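# Lay the towel flat on the table, basket undisturbed

## Task

Get the towel lying flat on the table as a single layer, with its edges at least a fingertip's width inside the table's edge, two finger widths away from the basket's rim, and more than a hand's breadth from each arm's column. The basket must end up upright with its entire base on the table, no more than three finger widths from its original spot, and turned roughly as before. Finally release everything and move the grippers away. The result only counts if it stays in place without the robot holding it.

## Robot and tools

Robot: two 6-joint arms with parallel grippers, named left_arm and right_arm. Each arm's root sits on the table: left_arm at (-0.023, +0.340, 0) m, quat_wxyz (+0.997, 0, 0, -0.075); right_arm at (-0.015, -0.260, 0) m, quat_wxyz (+0.996, 0, 0, +0.085). The shared scene frame has its origin on the tabletop between the arms, +z up, +x out over the table, and left_arm on the +y side. The arm names do not tell you which side of a camera image an arm appears on.

Joint order, used everywhere (rows and result lists): waist (joint1), shoulder (joint2), elbow (joint3), wrist pitch (joint4), wrist yaw (joint5), wrist roll (joint6), then the gripper. Stated ranges in rad: waist -2.618 to 3.054, shoulder 0.000 to 3.142, elbow 0.000 to 3.142, wrist pitch -1.571 to 1.571, wrist yaw -1.571 to 1.571, wrist roll -2.094 to 2.094. Real ends may differ by up to 0.036 rad. Friction can leave a joint about 0.031 rad short, and tiny commands may not move it.

A command row is one flat list of 14 numbers, each in [-1, 1], covering both arms even if one stays still: left_arm's six joint numbers then its opening, then right_arm's six then its opening. Joint numbers are scaled offsets, not poses: 1.0 equals 1.202 rad for the waist, 1.258 shoulder, 1.238 elbow, 2.073 wrist pitch, 2.022 for wrist yaw and for wrist roll. The opening number is absolute: +1 fully open, -1 closed.

execute_actions(actions): a list of actions run one after another. Each action is a table of up to 15 rows; each row lasts one 1/30 s step, and if fewer than 15 rows are given the last row is held to fill out the 15 steps. Joint offsets in every row are measured from the angles at that action's start (for a call's first action, the angles in the latest result), not from the previous row. An action that would drive any joint more than 0.036 rad beyond its range is rejected for both arms; if the first action fails this check, or any action is malformed, nothing in the call runs. Requests past a joint's true end are clipped, and the result may say "joint sent to its limit" (no such line does not prove there is room). An empty list just returns state and images.

move(target, speed, blocking): target is one 14-number row as above; its joint offsets are taken from the Joint positions in the latest result that shows them. All joints follow paths that finish together, so grippers travel on curves, and nothing slows for obstacles or the other arm. speed (rad/s, 0.01 to 2, default 0.5) caps the joint with the longest way to go; paths last 0.5 to 10 s. Openings are applied at the start. The result adds a "move:" line: ending state (done, off_target, moving, held, fault), limits=held or limits=none, and each arm's joint farthest from target. After limits=held an arm may suddenly go much faster than speed. With blocking=false you get a result after 0.5 s; until a result shows the move ended, other moves and execute_actions are refused, so call wait or stop. Faster moves and targets deeper past a contact push harder.

wait(seconds, 0 to 10): lets time pass with last commands held; returns early if a running move ends. stop(): brakes a running move (needs room; fingers keep going). zoom_image(camera, region=[x0,y0,x1,y1] in pixels, max 504x504): closer look at a camera's latest image. Cameras, each 504x504: cam_head_left, cam_head_right, cam_high, cam_low, cam_left_wrist, cam_right_wrist. read_manual(section="licences") only returns licence text. finished_scene(scene) ends the current scene (give its number) irreversibly and reports success; the goal must hold afterwards. Replying without a tool call ends everything.

Results: per-arm end_effector_position (m) and end_effector_quat_wxyz in the scene frame; this point lies between the finger pads about 1 cm behind the tips and can be off, more at long reach. Fingers point along the gripper's +z and open along its y. Joint positions and Joint velocities give six joints (rad, rad/s) plus pad gap (m; 0.094 fully open). Joint targets shows what the joints are driven toward now. grip_measured is the opening on the command scale. "joint command not followed" means a clearance check altered joint targets. Joint torques are raw drive outputs with offsets and noise.

Motion limits: per step each joint's target stays within a lead of its measured angle (0.202 waist, 0.258 shoulder, 0.238 elbow, 0.573 wrist pitch, 0.522 wrist yaw and roll, rad), and targets putting the gripper over 70 mm from where it is are scaled back, so big moves take several actions; resend unfinished parts.

Gripping: command about 0.03 below grip_measured to hold firmly, less for a lighter grip; readings may be off by about 1 mm. Pad force is about 50 to 62 N, lower on thin (<2 mm) items like cloth. Something may briefly tug on held items.

Avoid: knocking anything off the table (fails), arms colliding or pressing each other, slams, drops, hard pushes, tipping or shifting the basket. Holding loads heats motors: MOTOR HOT from 75 °C, a 10 s stop at 90 °C, and at 100 °C the arm goes limp and falls. The robot keeps its last command while you compose a reply.

Each tool is called after ">>>" as name(argument=value, ...) on one line, values as JSON.

## Session

>>> execute_actions(actions=[])

Scene clock: 0.00 s.
left_arm: end_effector_position=(+0.0590, +0.1234, +0.1859) grip_measured=+1.000 end_effector_quat_wxyz=(+0.092, +0.776, +0.624, +0.023) | right_arm: end_effector_position=(+0.2445, -0.2836, +0.3023) grip_measured=+1.000 end_effector_quat_wxyz=(+0.346, -0.215, +0.806, -0.428)
Joint names: [waist, shoulder, elbow, wrist pitch, wrist yaw, wrist roll]
Joint positions: left_arm=[-1.142  1.295  1.296 -1.418 -0.113  0.503  0.094] | right_arm=[ 0.313  0.933  1.082 -0.918  0.969 -0.478  0.094]
Joint velocities: left_arm=[-0.002  0.007  0.007 -0.081  0.007  0.037  0.   ] | right_arm=[0.017 0.017 0.017 0.007 0.022 0.037 0.   ]
Joint torques (N m, as the arm reports them, + toward a larger angle): no reading
Joint targets: left_arm=[-1.142 1.295 1.296 -1.418 -0.113 0.503] | right_arm=[0.313 0.933 1.082 -0.918 0.969 -0.478]

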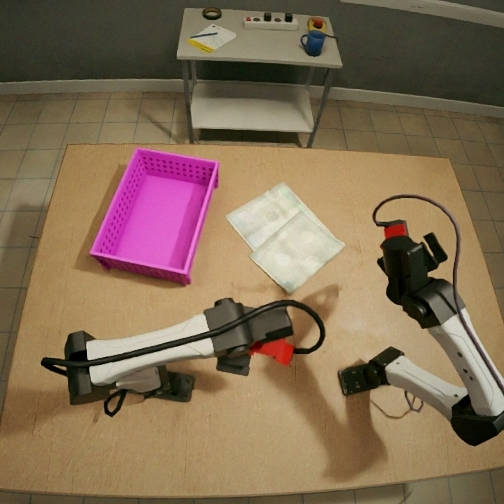

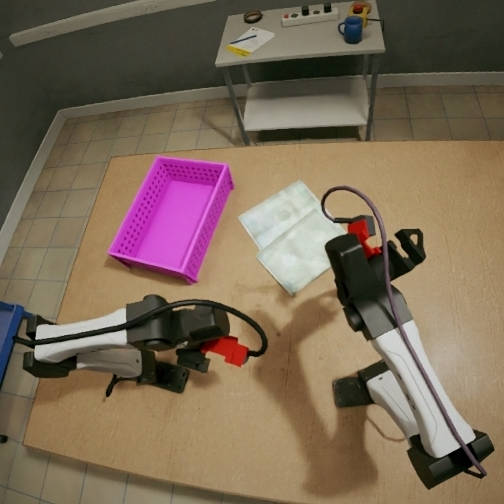

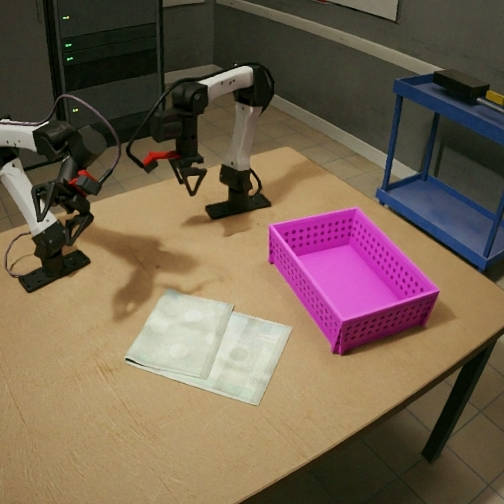

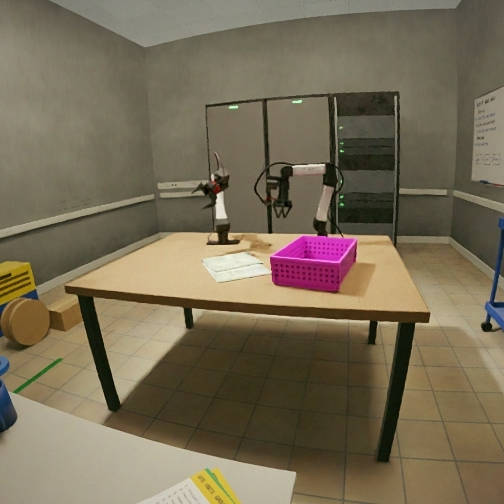

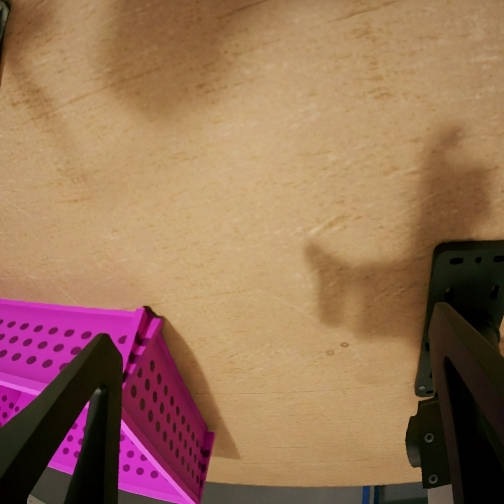

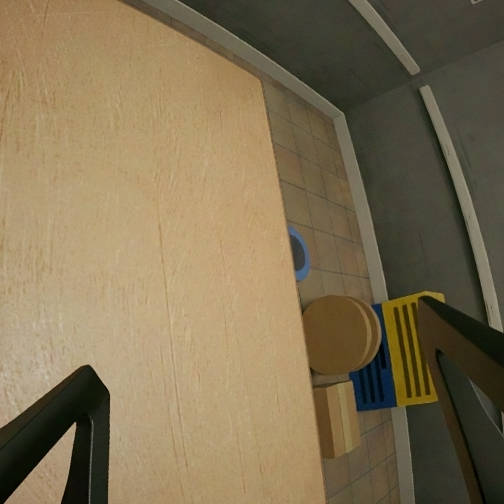

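>>> zoom_image(camera="cam_head_left", region=[180, 150, 380, 320])

>>> zoom_image(camera="cam_high", region=[100, 260, 320, 430])

Region (180, 150, 380, 320) of cam_head_left's 504x504 image, scaled by 2.520, with more detail than that image has; it fills the top 428 rows of this view, and the rest is white.

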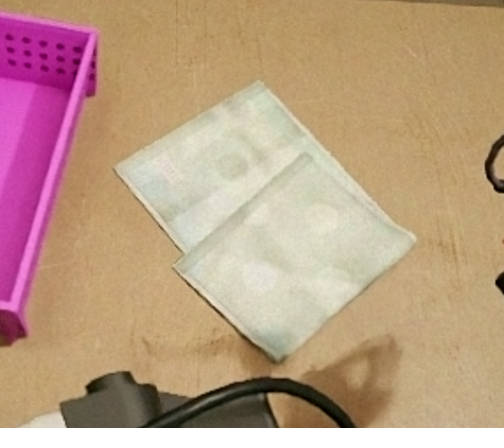

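Region (100, 260, 320, 430) of cam_high's 504x504 image, scaled by 2.291, with more detail than that image has; it fills the top 389 rows of this view, and the rest is white.

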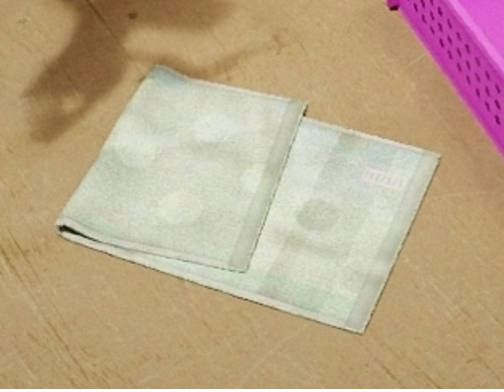

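>>> move(target=[0,0,0,0,0,0,1, 0.114,0.478,0.507,-0.221,-0.479,0.236,1], speed=1.0)

Scene clock: 6.67 s.
left_arm: end_effector_position=(+0.0590, +0.1234, +0.1859) grip_measured=+1.000 end_effector_quat_wxyz=(+0.092, +0.776, +0.624, +0.023) | right_arm: end_effector_position=(+0.2548, -0.0722, +0.2471) grip_measured=+1.000 end_effector_quat_wxyz=(+0.177, -0.300, +0.936, +0.051)
Joint names: [waist, shoulder, elbow, wrist pitch, wrist yaw, wrist roll]
Joint positions: left_arm=[-1.142  1.295  1.296 -1.418 -0.113  0.503  0.094] | right_arm=[ 0.441  1.526  1.69  -1.365  0.007 -0.011  0.094]
Joint velocities: left_arm=[-0.007 -0.022 -0.002  0.051 -0.007  0.007  0.   ] | right_arm=[-0.002 -0.007 -0.012 -0.022 -0.007 -0.037  0.   ]
Joint torques (N m, as the arm reports them, + toward a larger angle): left_arm=[-0.19 -5.47  7.23  0.59  0.1  -0.05] | right_arm=[ 0.87 -4.53  7.87  0.95 -0.03  0.12]
Joint targets: left_arm=[-1.142 1.295 1.296 -1.418 -0.113 0.503] | right_arm=[0.450 1.534 1.710 -1.376 0.000 -0.001]
move: done; limits=none; left_arm: farthest joint: the waist, 0.000 radians from its target (0.000 radians at the start); right_arm: farthest joint: the elbow, 0.020 radians from its target (0.627 radians at the start)

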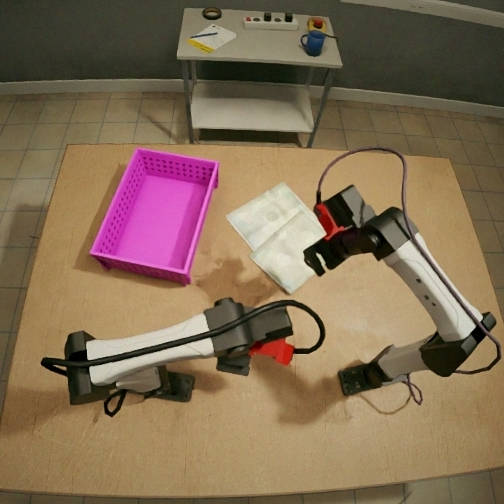

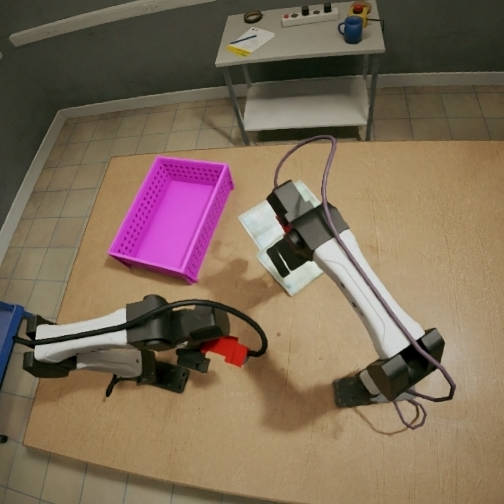

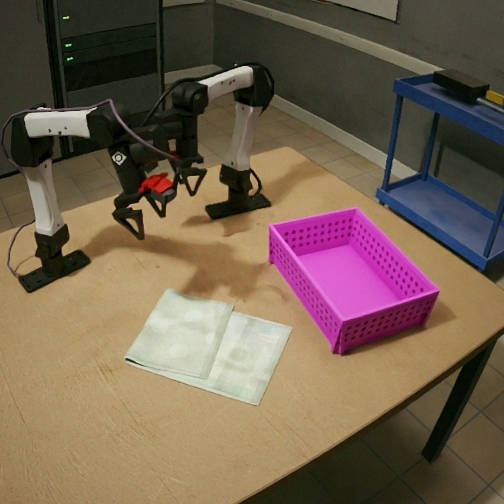

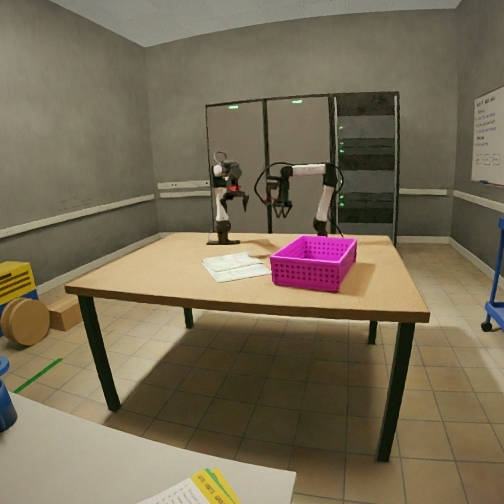

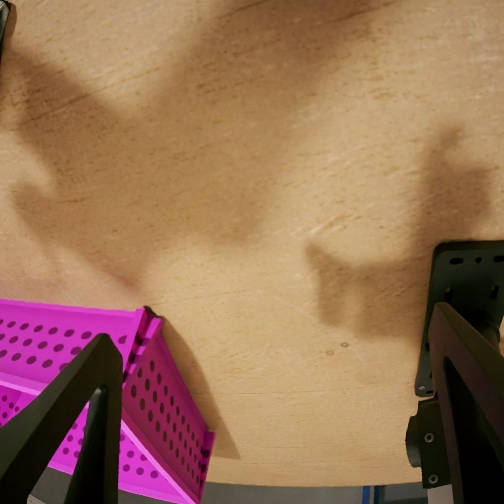

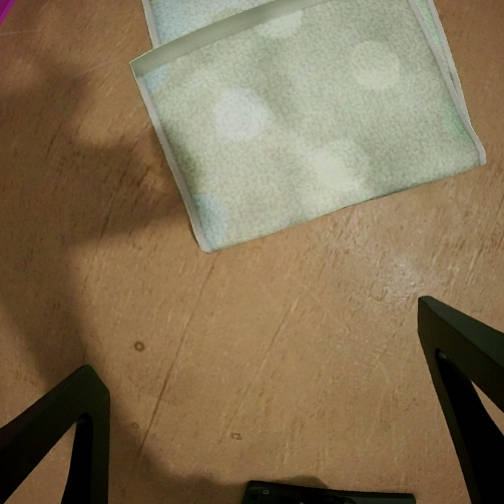

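>>> move(target=[0,0,0,0,0,0,1, -0.147,0.391,-0.109,0.124,0,0,1], speed=0.8)

Scene clock: 9.77 s.
left_arm: end_effector_position=(+0.0590, +0.1234, +0.1859) grip_measured=+1.000 end_effector_quat_wxyz=(+0.092, +0.776, +0.624, +0.023) | right_arm: end_effector_position=(+0.3274, -0.1004, +0.0499) grip_measured=+1.000 end_effector_quat_wxyz=(-0.006, -0.223, +0.975, -0.005)
Joint names: [waist, shoulder, elbow, wrist pitch, wrist yaw, wrist roll]
Joint positions: left_arm=[-1.142  1.295  1.296 -1.418 -0.113  0.503  0.094] | right_arm=[ 0.269  2.024  1.563 -1.125  0.007 -0.01   0.094]
Joint velocities: left_arm=[ 0.012 -0.017  0.007 -0.066  0.022  0.007  0.   ] | right_arm=[-0.012 -0.017  0.007  0.051 -0.022  0.051  0.   ]
Joint torques (N m, as the arm reports them, + toward a larger angle): left_arm=[-0.17 -5.49  7.27  0.6   0.09 -0.03] | right_arm=[-0.27 -9.38  5.4   0.49  0.06  0.  ]
Joint targets: left_arm=[-1.142 1.295 1.296 -1.418 -0.113 0.503] | right_arm=[0.264 2.018 1.555 -1.108 0.008 -0.011]
move: done; limits=none; left_arm: farthest joint: the waist, 0.000 radians from its target (0.000 radians at the start); right_arm: farthest joint: the wrist pitch, 0.017 radians from its target (0.257 radians at the start)

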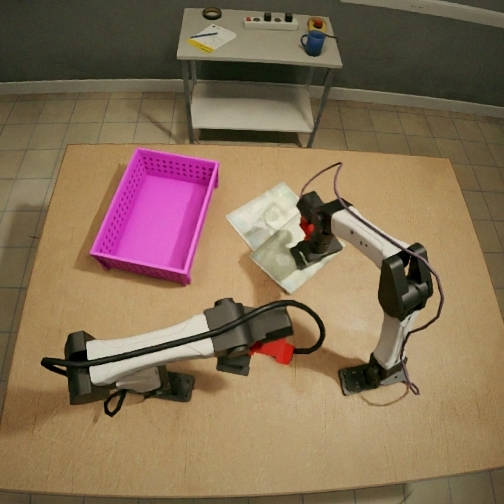

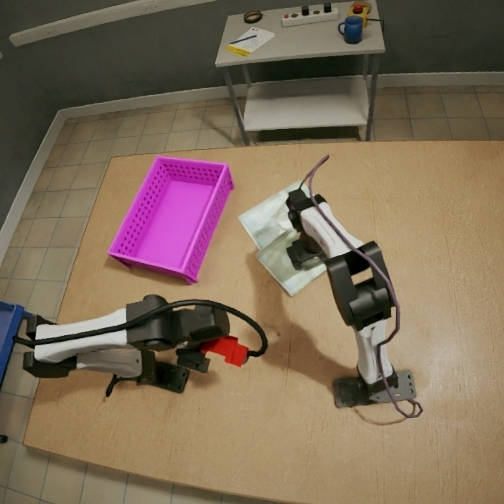

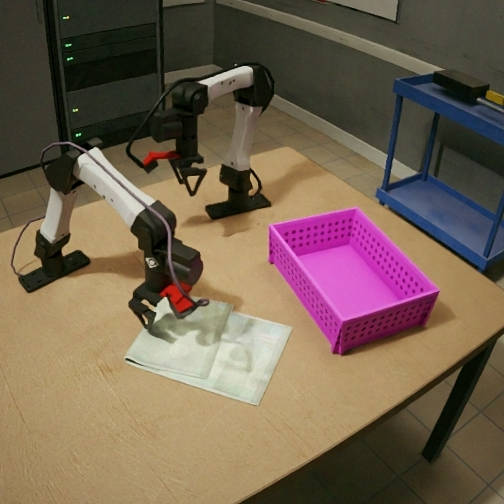

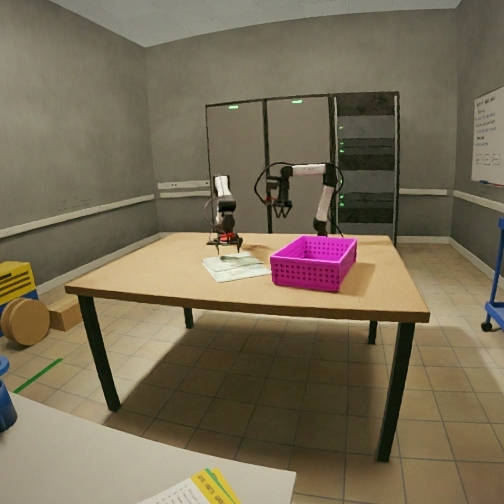

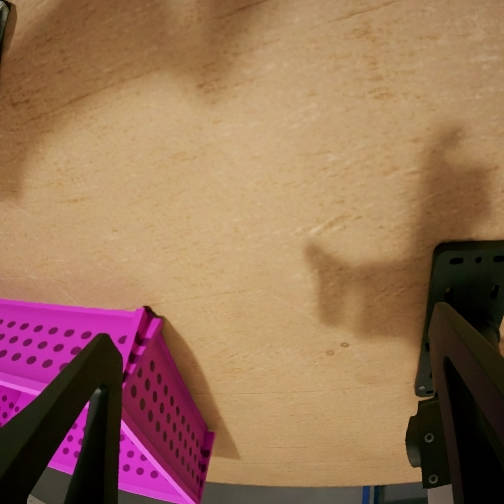

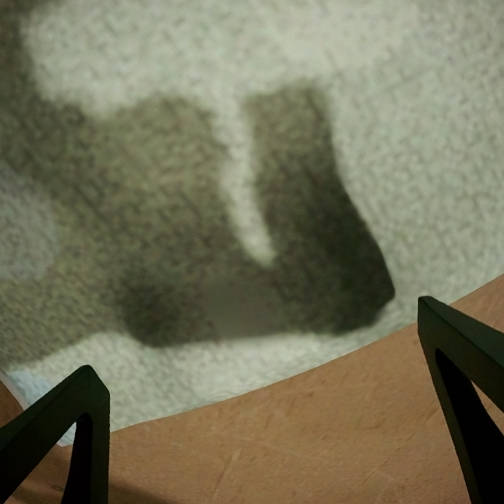

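>>> move(target=[0.5815,0.795,0.596,0.052,0.056,0.650,-0.2, -0.340,-0.228,0.018,-0.142,0,0,1], speed=1.0)

Scene clock: 18.67 s.
left_arm: end_effector_position=(+0.3437, +0.0962, +0.0614) grip_measured=-0.197 end_effector_quat_wxyz=(-0.010, +0.931, +0.364, -0.001) | right_arm: end_effector_position=(+0.2977, -0.2494, +0.1409) grip_measured=+1.000 end_effector_quat_wxyz=(-0.011, -0.024, +1.000, -0.003)
Joint names: [waist, shoulder, elbow, wrist pitch, wrist yaw, wrist roll]
Joint positions: left_arm=[-0.439  2.282  2.017 -1.323 -0.01   1.807  0.038] | right_arm=[-0.133  1.75   1.563 -1.407  0.007 -0.01   0.094]
Joint velocities: left_arm=[-0.022  0.012  0.007  0.007 -0.037  0.037  0.001] | right_arm=[-0.012 -0.002 -0.002  0.022  0.022 -0.007  0.   ]
Joint torques (N m, as the arm reports them, + toward a larger angle): left_arm=[ -0.55 -15.29   8.46   0.25   0.27   0.06] | right_arm=[-0.41 -7.75  7.78  0.22  0.05 -0.01]
Joint targets: left_arm=[-0.443 2.295 2.034 -1.311 -0.000 1.818] | right_arm=[-0.140 1.737 1.585 -1.419 0.007 -0.010]
move: off_target (right_arm); limits=none; left_arm: farthest joint: the elbow, 0.017 radians from its target (0.737 radians at the start); right_arm: farthest joint: the elbow, 0.022 radians from its target (0.022 radians at the start)

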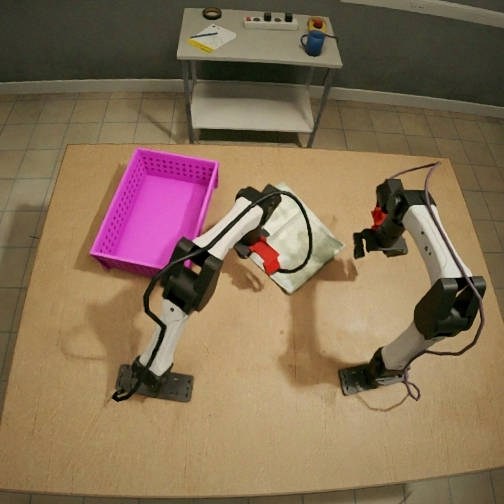

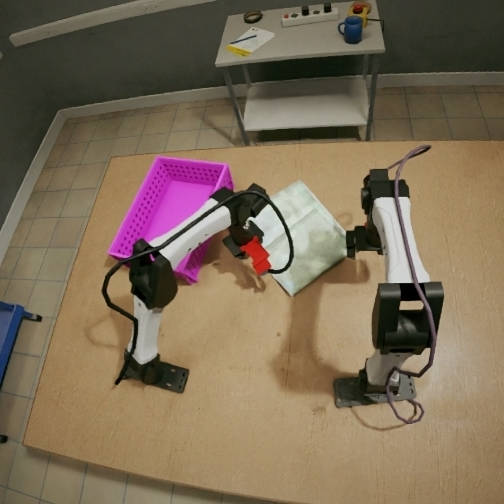

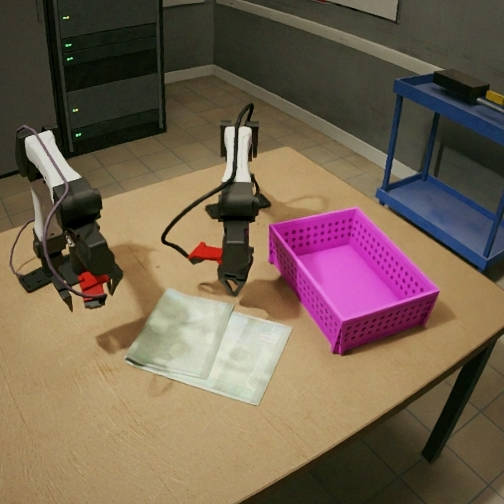

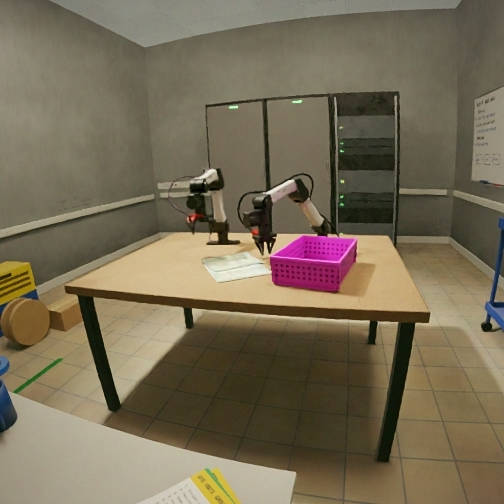

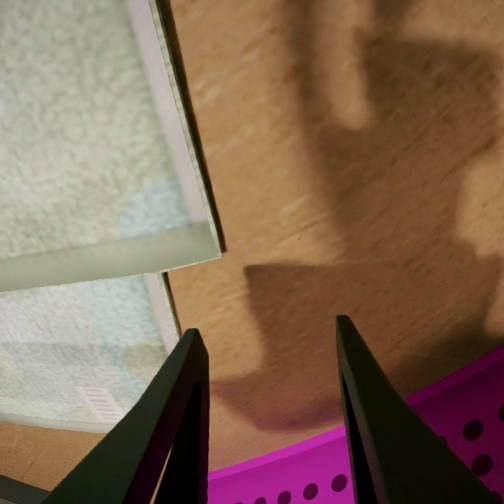

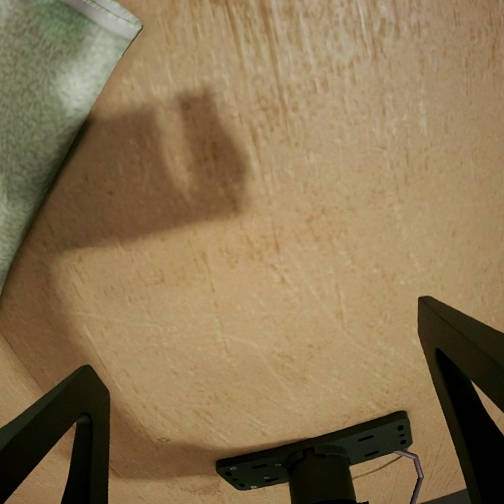

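>>> move(target=[-0.037,0.0795,0.039,0.041,0,0,-0.2, 0,0,0,0,0,0,1], speed=0.3)

Scene clock: 21.07 s.
left_arm: end_effector_position=(+0.3487, +0.0712, +0.0331) grip_measured=-0.197 end_effector_quat_wxyz=(-0.004, +0.939, +0.345, +0.003) | right_arm: end_effector_position=(+0.2976, -0.2494, +0.1409) grip_measured=+1.000 end_effector_quat_wxyz=(-0.011, -0.024, +1.000, -0.003)
Joint names: [waist, shoulder, elbow, wrist pitch, wrist yaw, wrist roll]
Joint positions: left_arm=[-0.479  2.364  2.045 -1.256 -0.01   1.807  0.038] | right_arm=[-0.133  1.75   1.563 -1.407  0.007 -0.01   0.094]
Joint velocities: left_arm=[-0.007 -0.007 -0.007 -0.037 -0.081 -0.007 -0.001] | right_arm=[ 0.002 -0.012 -0.017  0.051 -0.022  0.022  0.   ]
Joint torques (N m, as the arm reports them, + toward a larger angle): left_arm=[ -0.61 -15.5    8.83   0.26   0.16  -0.04] | right_arm=[ 0.15 -6.83  6.14  0.33  0.05 -0.01]
Joint targets: left_arm=[-0.484 2.382 2.065 -1.238 -0.010 1.807] | right_arm=[-0.133 1.750 1.563 -1.407 0.007 -0.010]
move: done; limits=none; left_arm: farthest joint: the elbow, 0.020 radians from its target (0.048 radians at the start); right_arm: farthest joint: the waist, 0.000 radians from its target (0.000 radians at the start)

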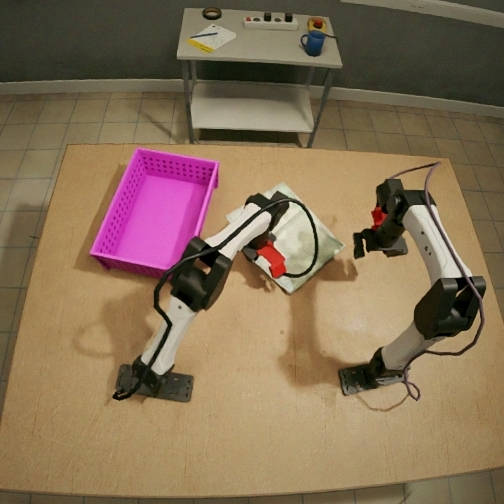

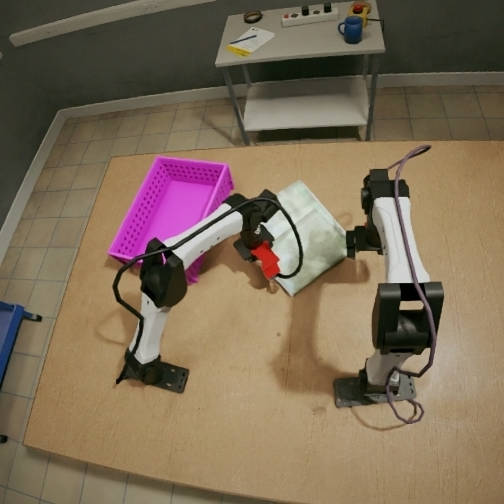

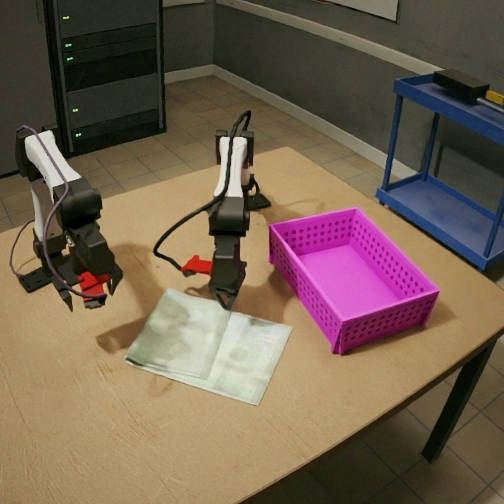

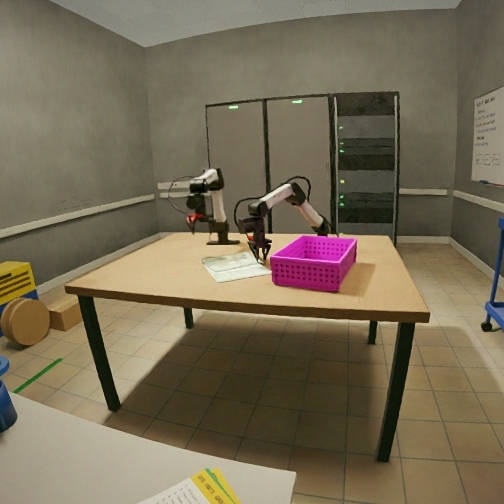

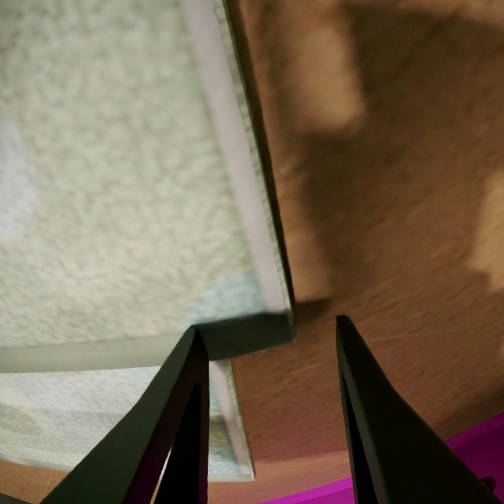

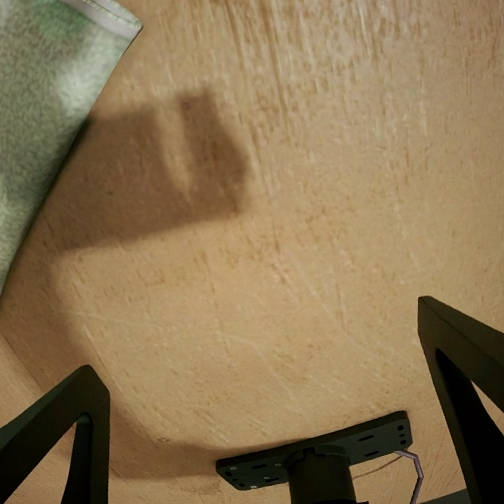

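>>> move(target=[-0.004,0.0175,-0.069,0.053,0,0,-0.2, 0,0,0,0,0,0,1], speed=0.15)

Scene clock: 24.00 s.
left_arm: end_effector_position=(+0.3546, +0.0669, +0.0277) grip_measured=-0.198 end_effector_quat_wxyz=(+0.013, +0.938, +0.345, +0.014) | right_arm: end_effector_position=(+0.2976, -0.2494, +0.1409) grip_measured=+1.000 end_effector_quat_wxyz=(-0.011, -0.024, +1.000, -0.003)
Joint names: [waist, shoulder, elbow, wrist pitch, wrist yaw, wrist roll]
Joint positions: left_arm=[-0.479  2.353  2.004 -1.185 -0.01   1.807  0.038] | right_arm=[-0.133  1.75   1.563 -1.407  0.007 -0.01   0.094]
Joint velocities: left_arm=[-0.012 -0.002  0.002 -0.037  0.007 -0.081  0.   ] | right_arm=[-0.007 -0.017  0.002 -0.022 -0.007  0.037  0.   ]
Joint torques (N m, as the arm reports them, + toward a larger angle): left_arm=[ -0.53 -14.18   3.54   0.68   0.18  -0.06] | right_arm=[ 0.13 -6.83  6.14  0.33  0.05  0.  ]
Joint targets: left_arm=[-0.484 2.386 1.960 -1.146 -0.010 1.807] | right_arm=[-0.133 1.750 1.563 -1.407 0.007 -0.010]
move: off_target (left_arm); limits=none; left_arm: farthest joint: the elbow, 0.045 radians from its target (0.085 radians at the start); right_arm: farthest joint: the waist, 0.000 radians from its target (0.000 radians at the start)

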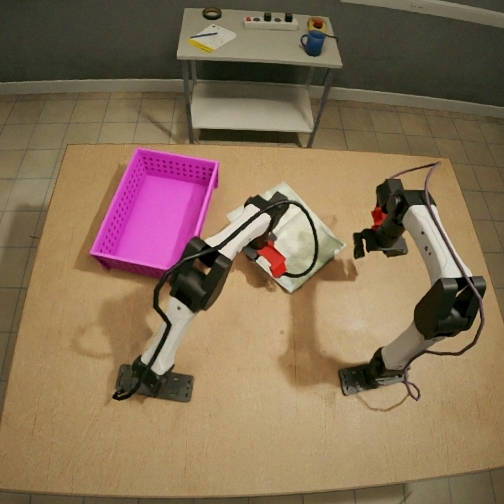

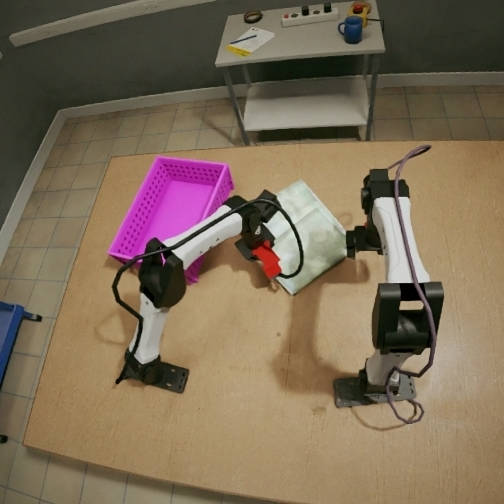

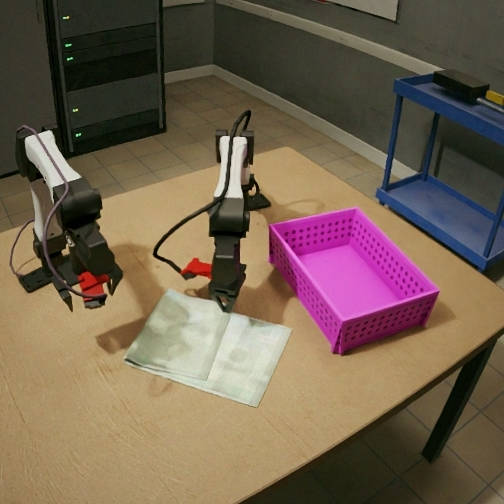

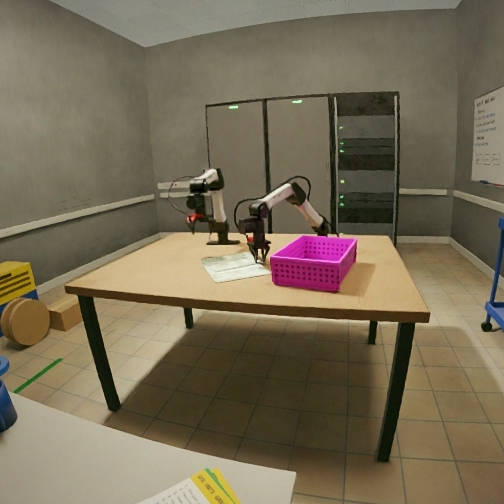

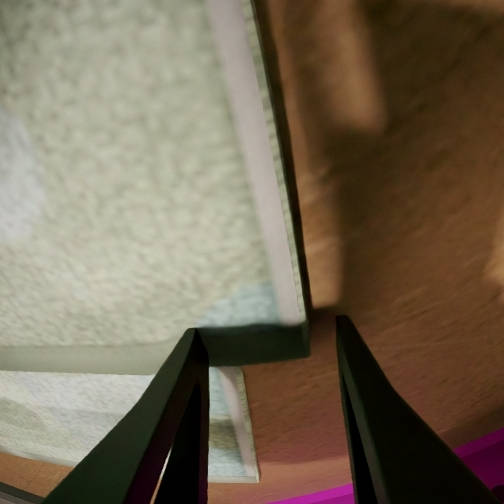

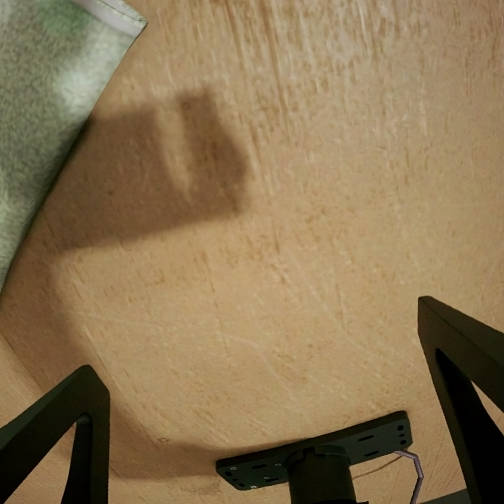

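>>> execute_actions(actions=[[[-0.004,0.02,-0.03,0.015,0,0,-0.4, 0,0,0,0,0,0,1],[-0.004,0.02,-0.03,0.015,0,0,-0.5, 0,0,0,0,0,0,1],[-0.004,0.02,-0.03,0.015,0,0,-0.6, 0,0,0,0,0,0,1],[-0.004,0.02,-0.03,0.015,0,0,-0.65, 0,0,0,0,0,0,1],[-0.004,0.02,-0.03,0.015,0,0,-0.7, 0,0,0,0,0,0,1],[-0.004,0.02,-0.03,0.015,0,0,-0.75, 0,0,0,0,0,0,1],[-0.004,0.02,-0.03,0.015,0,0,-0.8, 0,0,0,0,0,0,1],[-0.004,0.02,-0.03,0.015,0,0,-0.85, 0,0,0,0,0,0,1],[-0.004,0.02,-0.03,0.015,0,0,-0.9, 0,0,0,0,0,0,1],[-0.004,0.02,-0.03,0.015,0,0,-0.95, 0,0,0,0,0,0,1],[-0.004,0.02,-0.03,0.015,0,0,-1, 0,0,0,0,0,0,1]]])

Scene clock: 25.43 s.
left_arm: end_effector_position=(+0.3624, +0.0603, +0.0282) grip_measured=-0.996 end_effector_quat_wxyz=(+0.031, +0.938, +0.345, +0.024) | right_arm: end_effector_position=(+0.2976, -0.2494, +0.1409) grip_measured=+1.000 end_effector_quat_wxyz=(-0.011, -0.024, +1.000, -0.003)
Joint names: [waist, shoulder, elbow, wrist pitch, wrist yaw, wrist roll]
Joint positions: left_arm=[-0.479  2.353  2.004 -1.143 -0.006  1.807  0.   ] | right_arm=[-0.133  1.75   1.563 -1.407  0.007 -0.01   0.094]
Joint velocities: left_arm=[ 0.002 -0.002  0.002  0.007 -0.022 -0.081 -0.001] | right_arm=[ 0.007  0.007 -0.007 -0.022  0.007 -0.007  0.   ]
Joint torques (N m, as the arm reports them, + toward a larger angle): left_arm=[ -0.54 -14.9    4.06   0.25   0.15  -0.02] | right_arm=[ 0.16 -6.86  6.14  0.33  0.05  0.  ]
Joint targets: left_arm=[-0.484 2.378 1.967 -1.154 -0.010 1.807] | right_arm=[-0.133 1.750 1.563 -1.407 0.007 -0.010]

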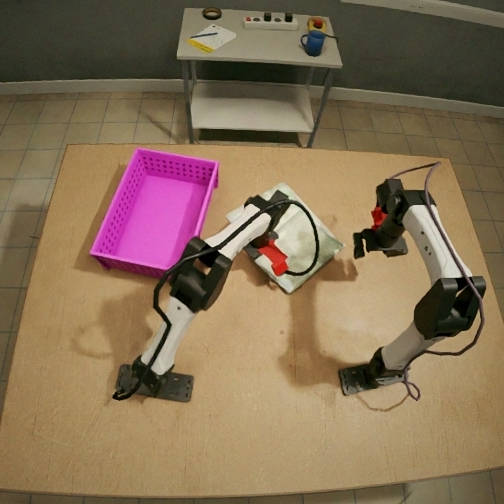

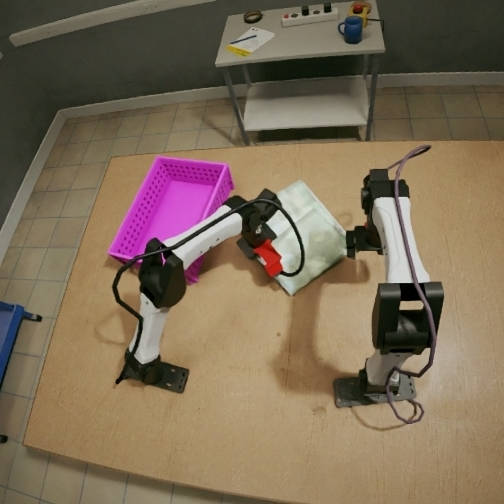

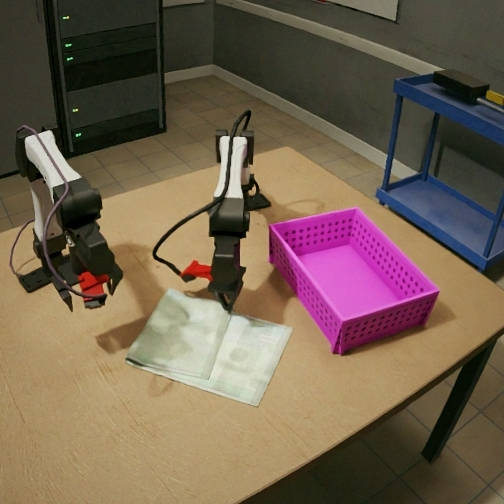

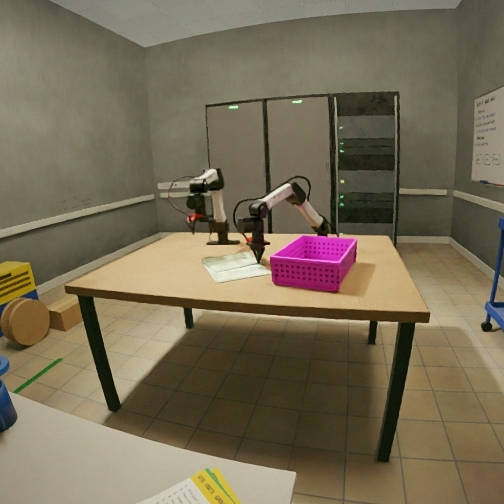

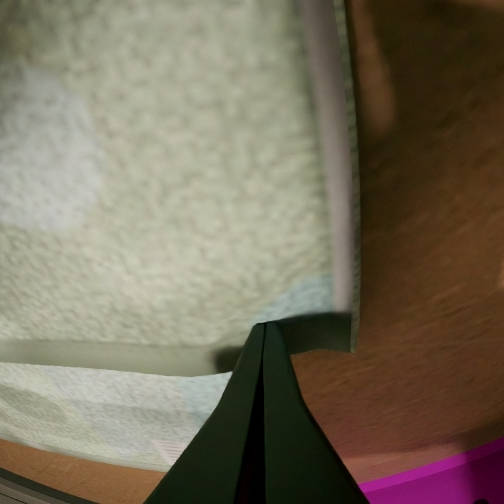

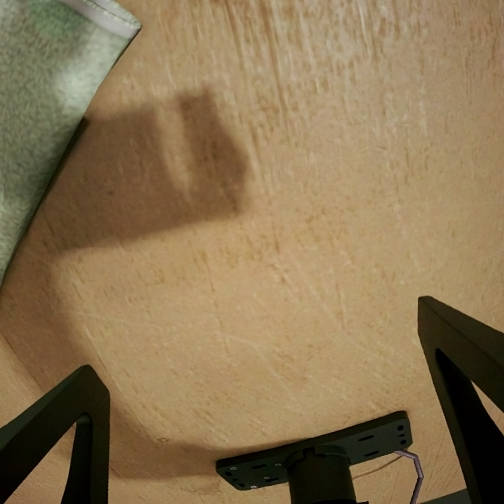

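>>> move(target=[-0.03,-0.2444,-0.3595,0.159,0,-0.092,-0.36, 0.3045,0.298,0.125,0.117,0,0,-0.6], speed=0.6)

Scene clock: 31.57 s.
left_arm: end_effector_position=(+0.3374, +0.0636, +0.0516) grip_measured=-0.363 end_effector_quat_wxyz=(+0.117, +0.902, +0.411, +0.065) | right_arm: end_effector_position=(+0.3496, -0.1044, +0.0457) grip_measured=-0.597 end_effector_quat_wxyz=(-0.018, -0.206, +0.978, -0.007)
Joint names: [waist, shoulder, elbow, wrist pitch, wrist yaw, wrist roll]
Joint positions: left_arm=[-0.505  2.057  1.584 -0.829 -0.006  1.632  0.03 ] | right_arm=[ 0.236  2.122  1.694 -1.18   0.007 -0.01   0.019]
Joint velocities: left_arm=[-0.022  0.002  0.002 -0.051  0.037  0.022 -0.   ] | right_arm=[-0.017 -0.007 -0.002 -0.007 -0.051  0.022 -0.001]
Joint torques (N m, as the arm reports them, + toward a larger angle): left_arm=[ -0.94 -15.76   5.45   0.87   0.2   -0.16] | right_arm=[-0.1  -9.49  7.8   0.44  0.06  0.  ]
Joint targets: left_arm=[-0.515 2.045 1.559 -0.813 -0.006 1.621] | right_arm=[0.233 2.124 1.717 -1.164 0.007 -0.010]
move: off_target (left_arm, right_arm); limits=none; left_arm: farthest joint: the elbow, 0.025 radians from its target (0.445 radians at the start); right_arm: farthest joint: the elbow, 0.024 radians from its target (0.155 radians at the start)

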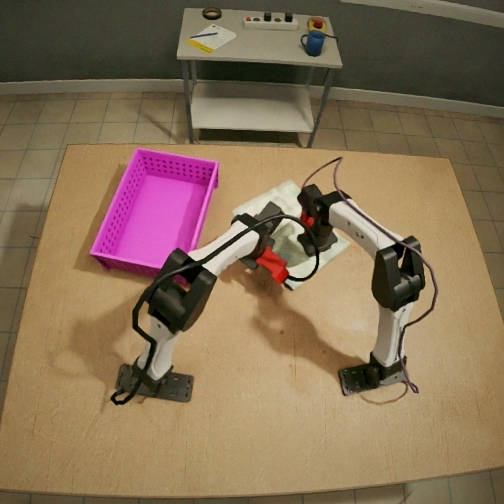

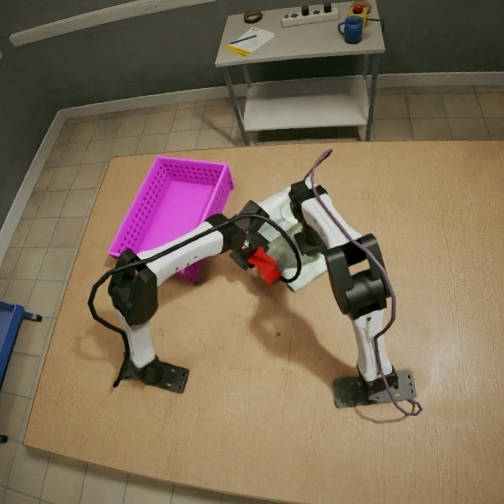

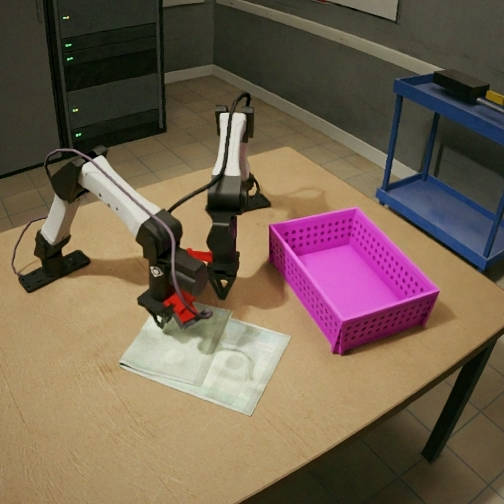

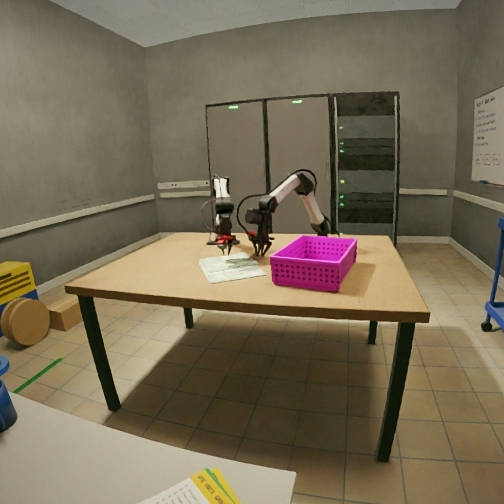

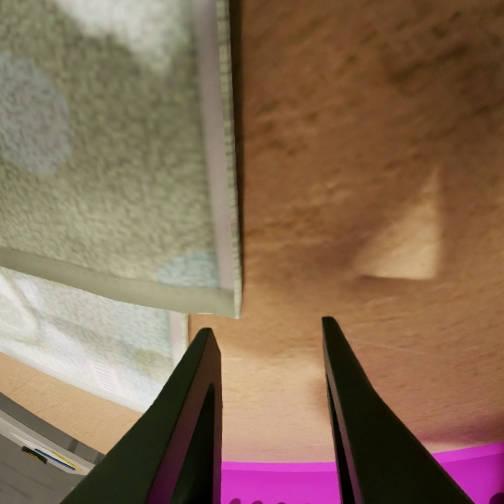

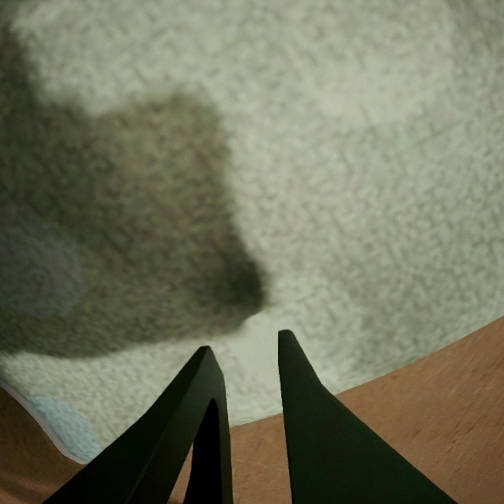

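>>> move(target=[-0.025,0.074,0.061,0.019,0,0,-0.36, 0,0,-0.097,0.0675,0,0,-0.6], speed=0.2)

Scene clock: 33.90 s.
left_arm: end_effector_position=(+0.3454, +0.0449, +0.0407) grip_measured=-0.363 end_effector_quat_wxyz=(+0.123, +0.905, +0.401, +0.067) | right_arm: end_effector_position=(+0.3459, -0.1060, +0.0242) grip_measured=-0.597 end_effector_quat_wxyz=(-0.014, -0.206, +0.978, -0.006)
Joint names: [waist, shoulder, elbow, wrist pitch, wrist yaw, wrist roll]
Joint positions: left_arm=[-0.526  2.125  1.64  -0.805 -0.006  1.631  0.03 ] | right_arm=[ 0.236  2.119  1.602 -1.084  0.007 -0.01   0.019]
Joint velocities: left_arm=[ 0.002 -0.007  0.002 -0.051  0.022 -0.022  0.001] | right_arm=[ 0.002 -0.002  0.017 -0.007 -0.081 -0.037 -0.   ]
Joint torques (N m, as the arm reports them, + toward a larger angle): left_arm=[ -0.91 -12.91   9.05   0.85   0.22  -0.05] | right_arm=[ 0.16 -9.37  3.86  0.68  0.05  0.01]
Joint targets: left_arm=[-0.536 2.150 1.659 -0.790 -0.006 1.632] | right_arm=[0.236 2.122 1.574 -1.041 0.007 -0.010]
move: off_target (left_arm, right_arm); limits=none; left_arm: farthest joint: the shoulder, 0.025 radians from its target (0.093 radians at the start); right_arm: farthest joint: the wrist pitch, 0.044 radians from its target (0.140 radians at the start)

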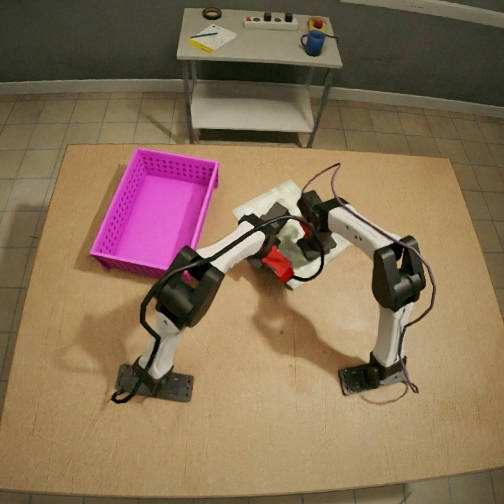

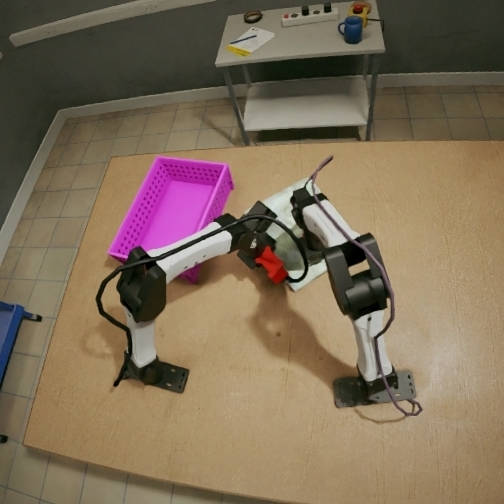

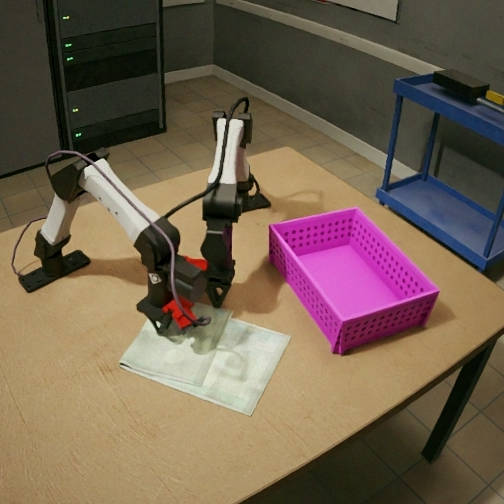

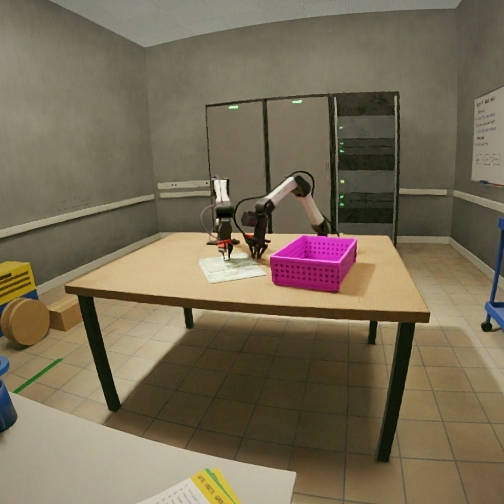

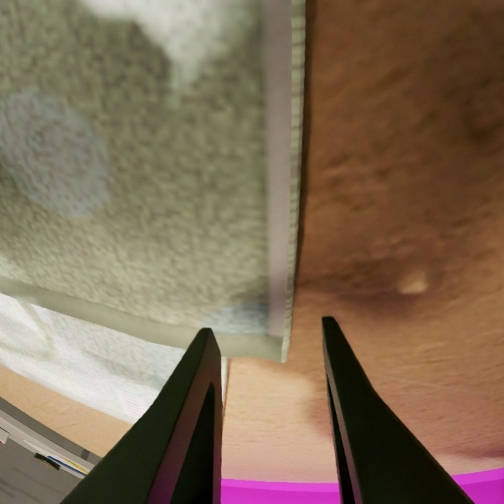

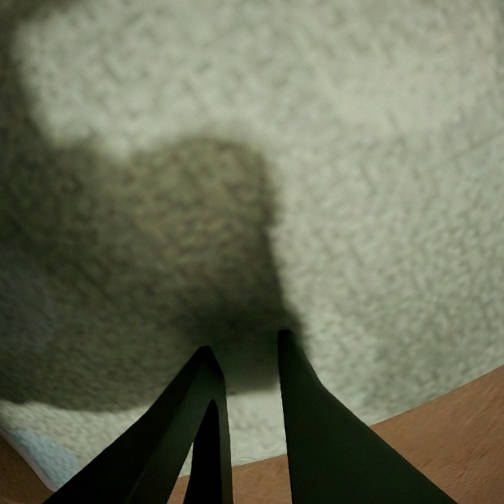

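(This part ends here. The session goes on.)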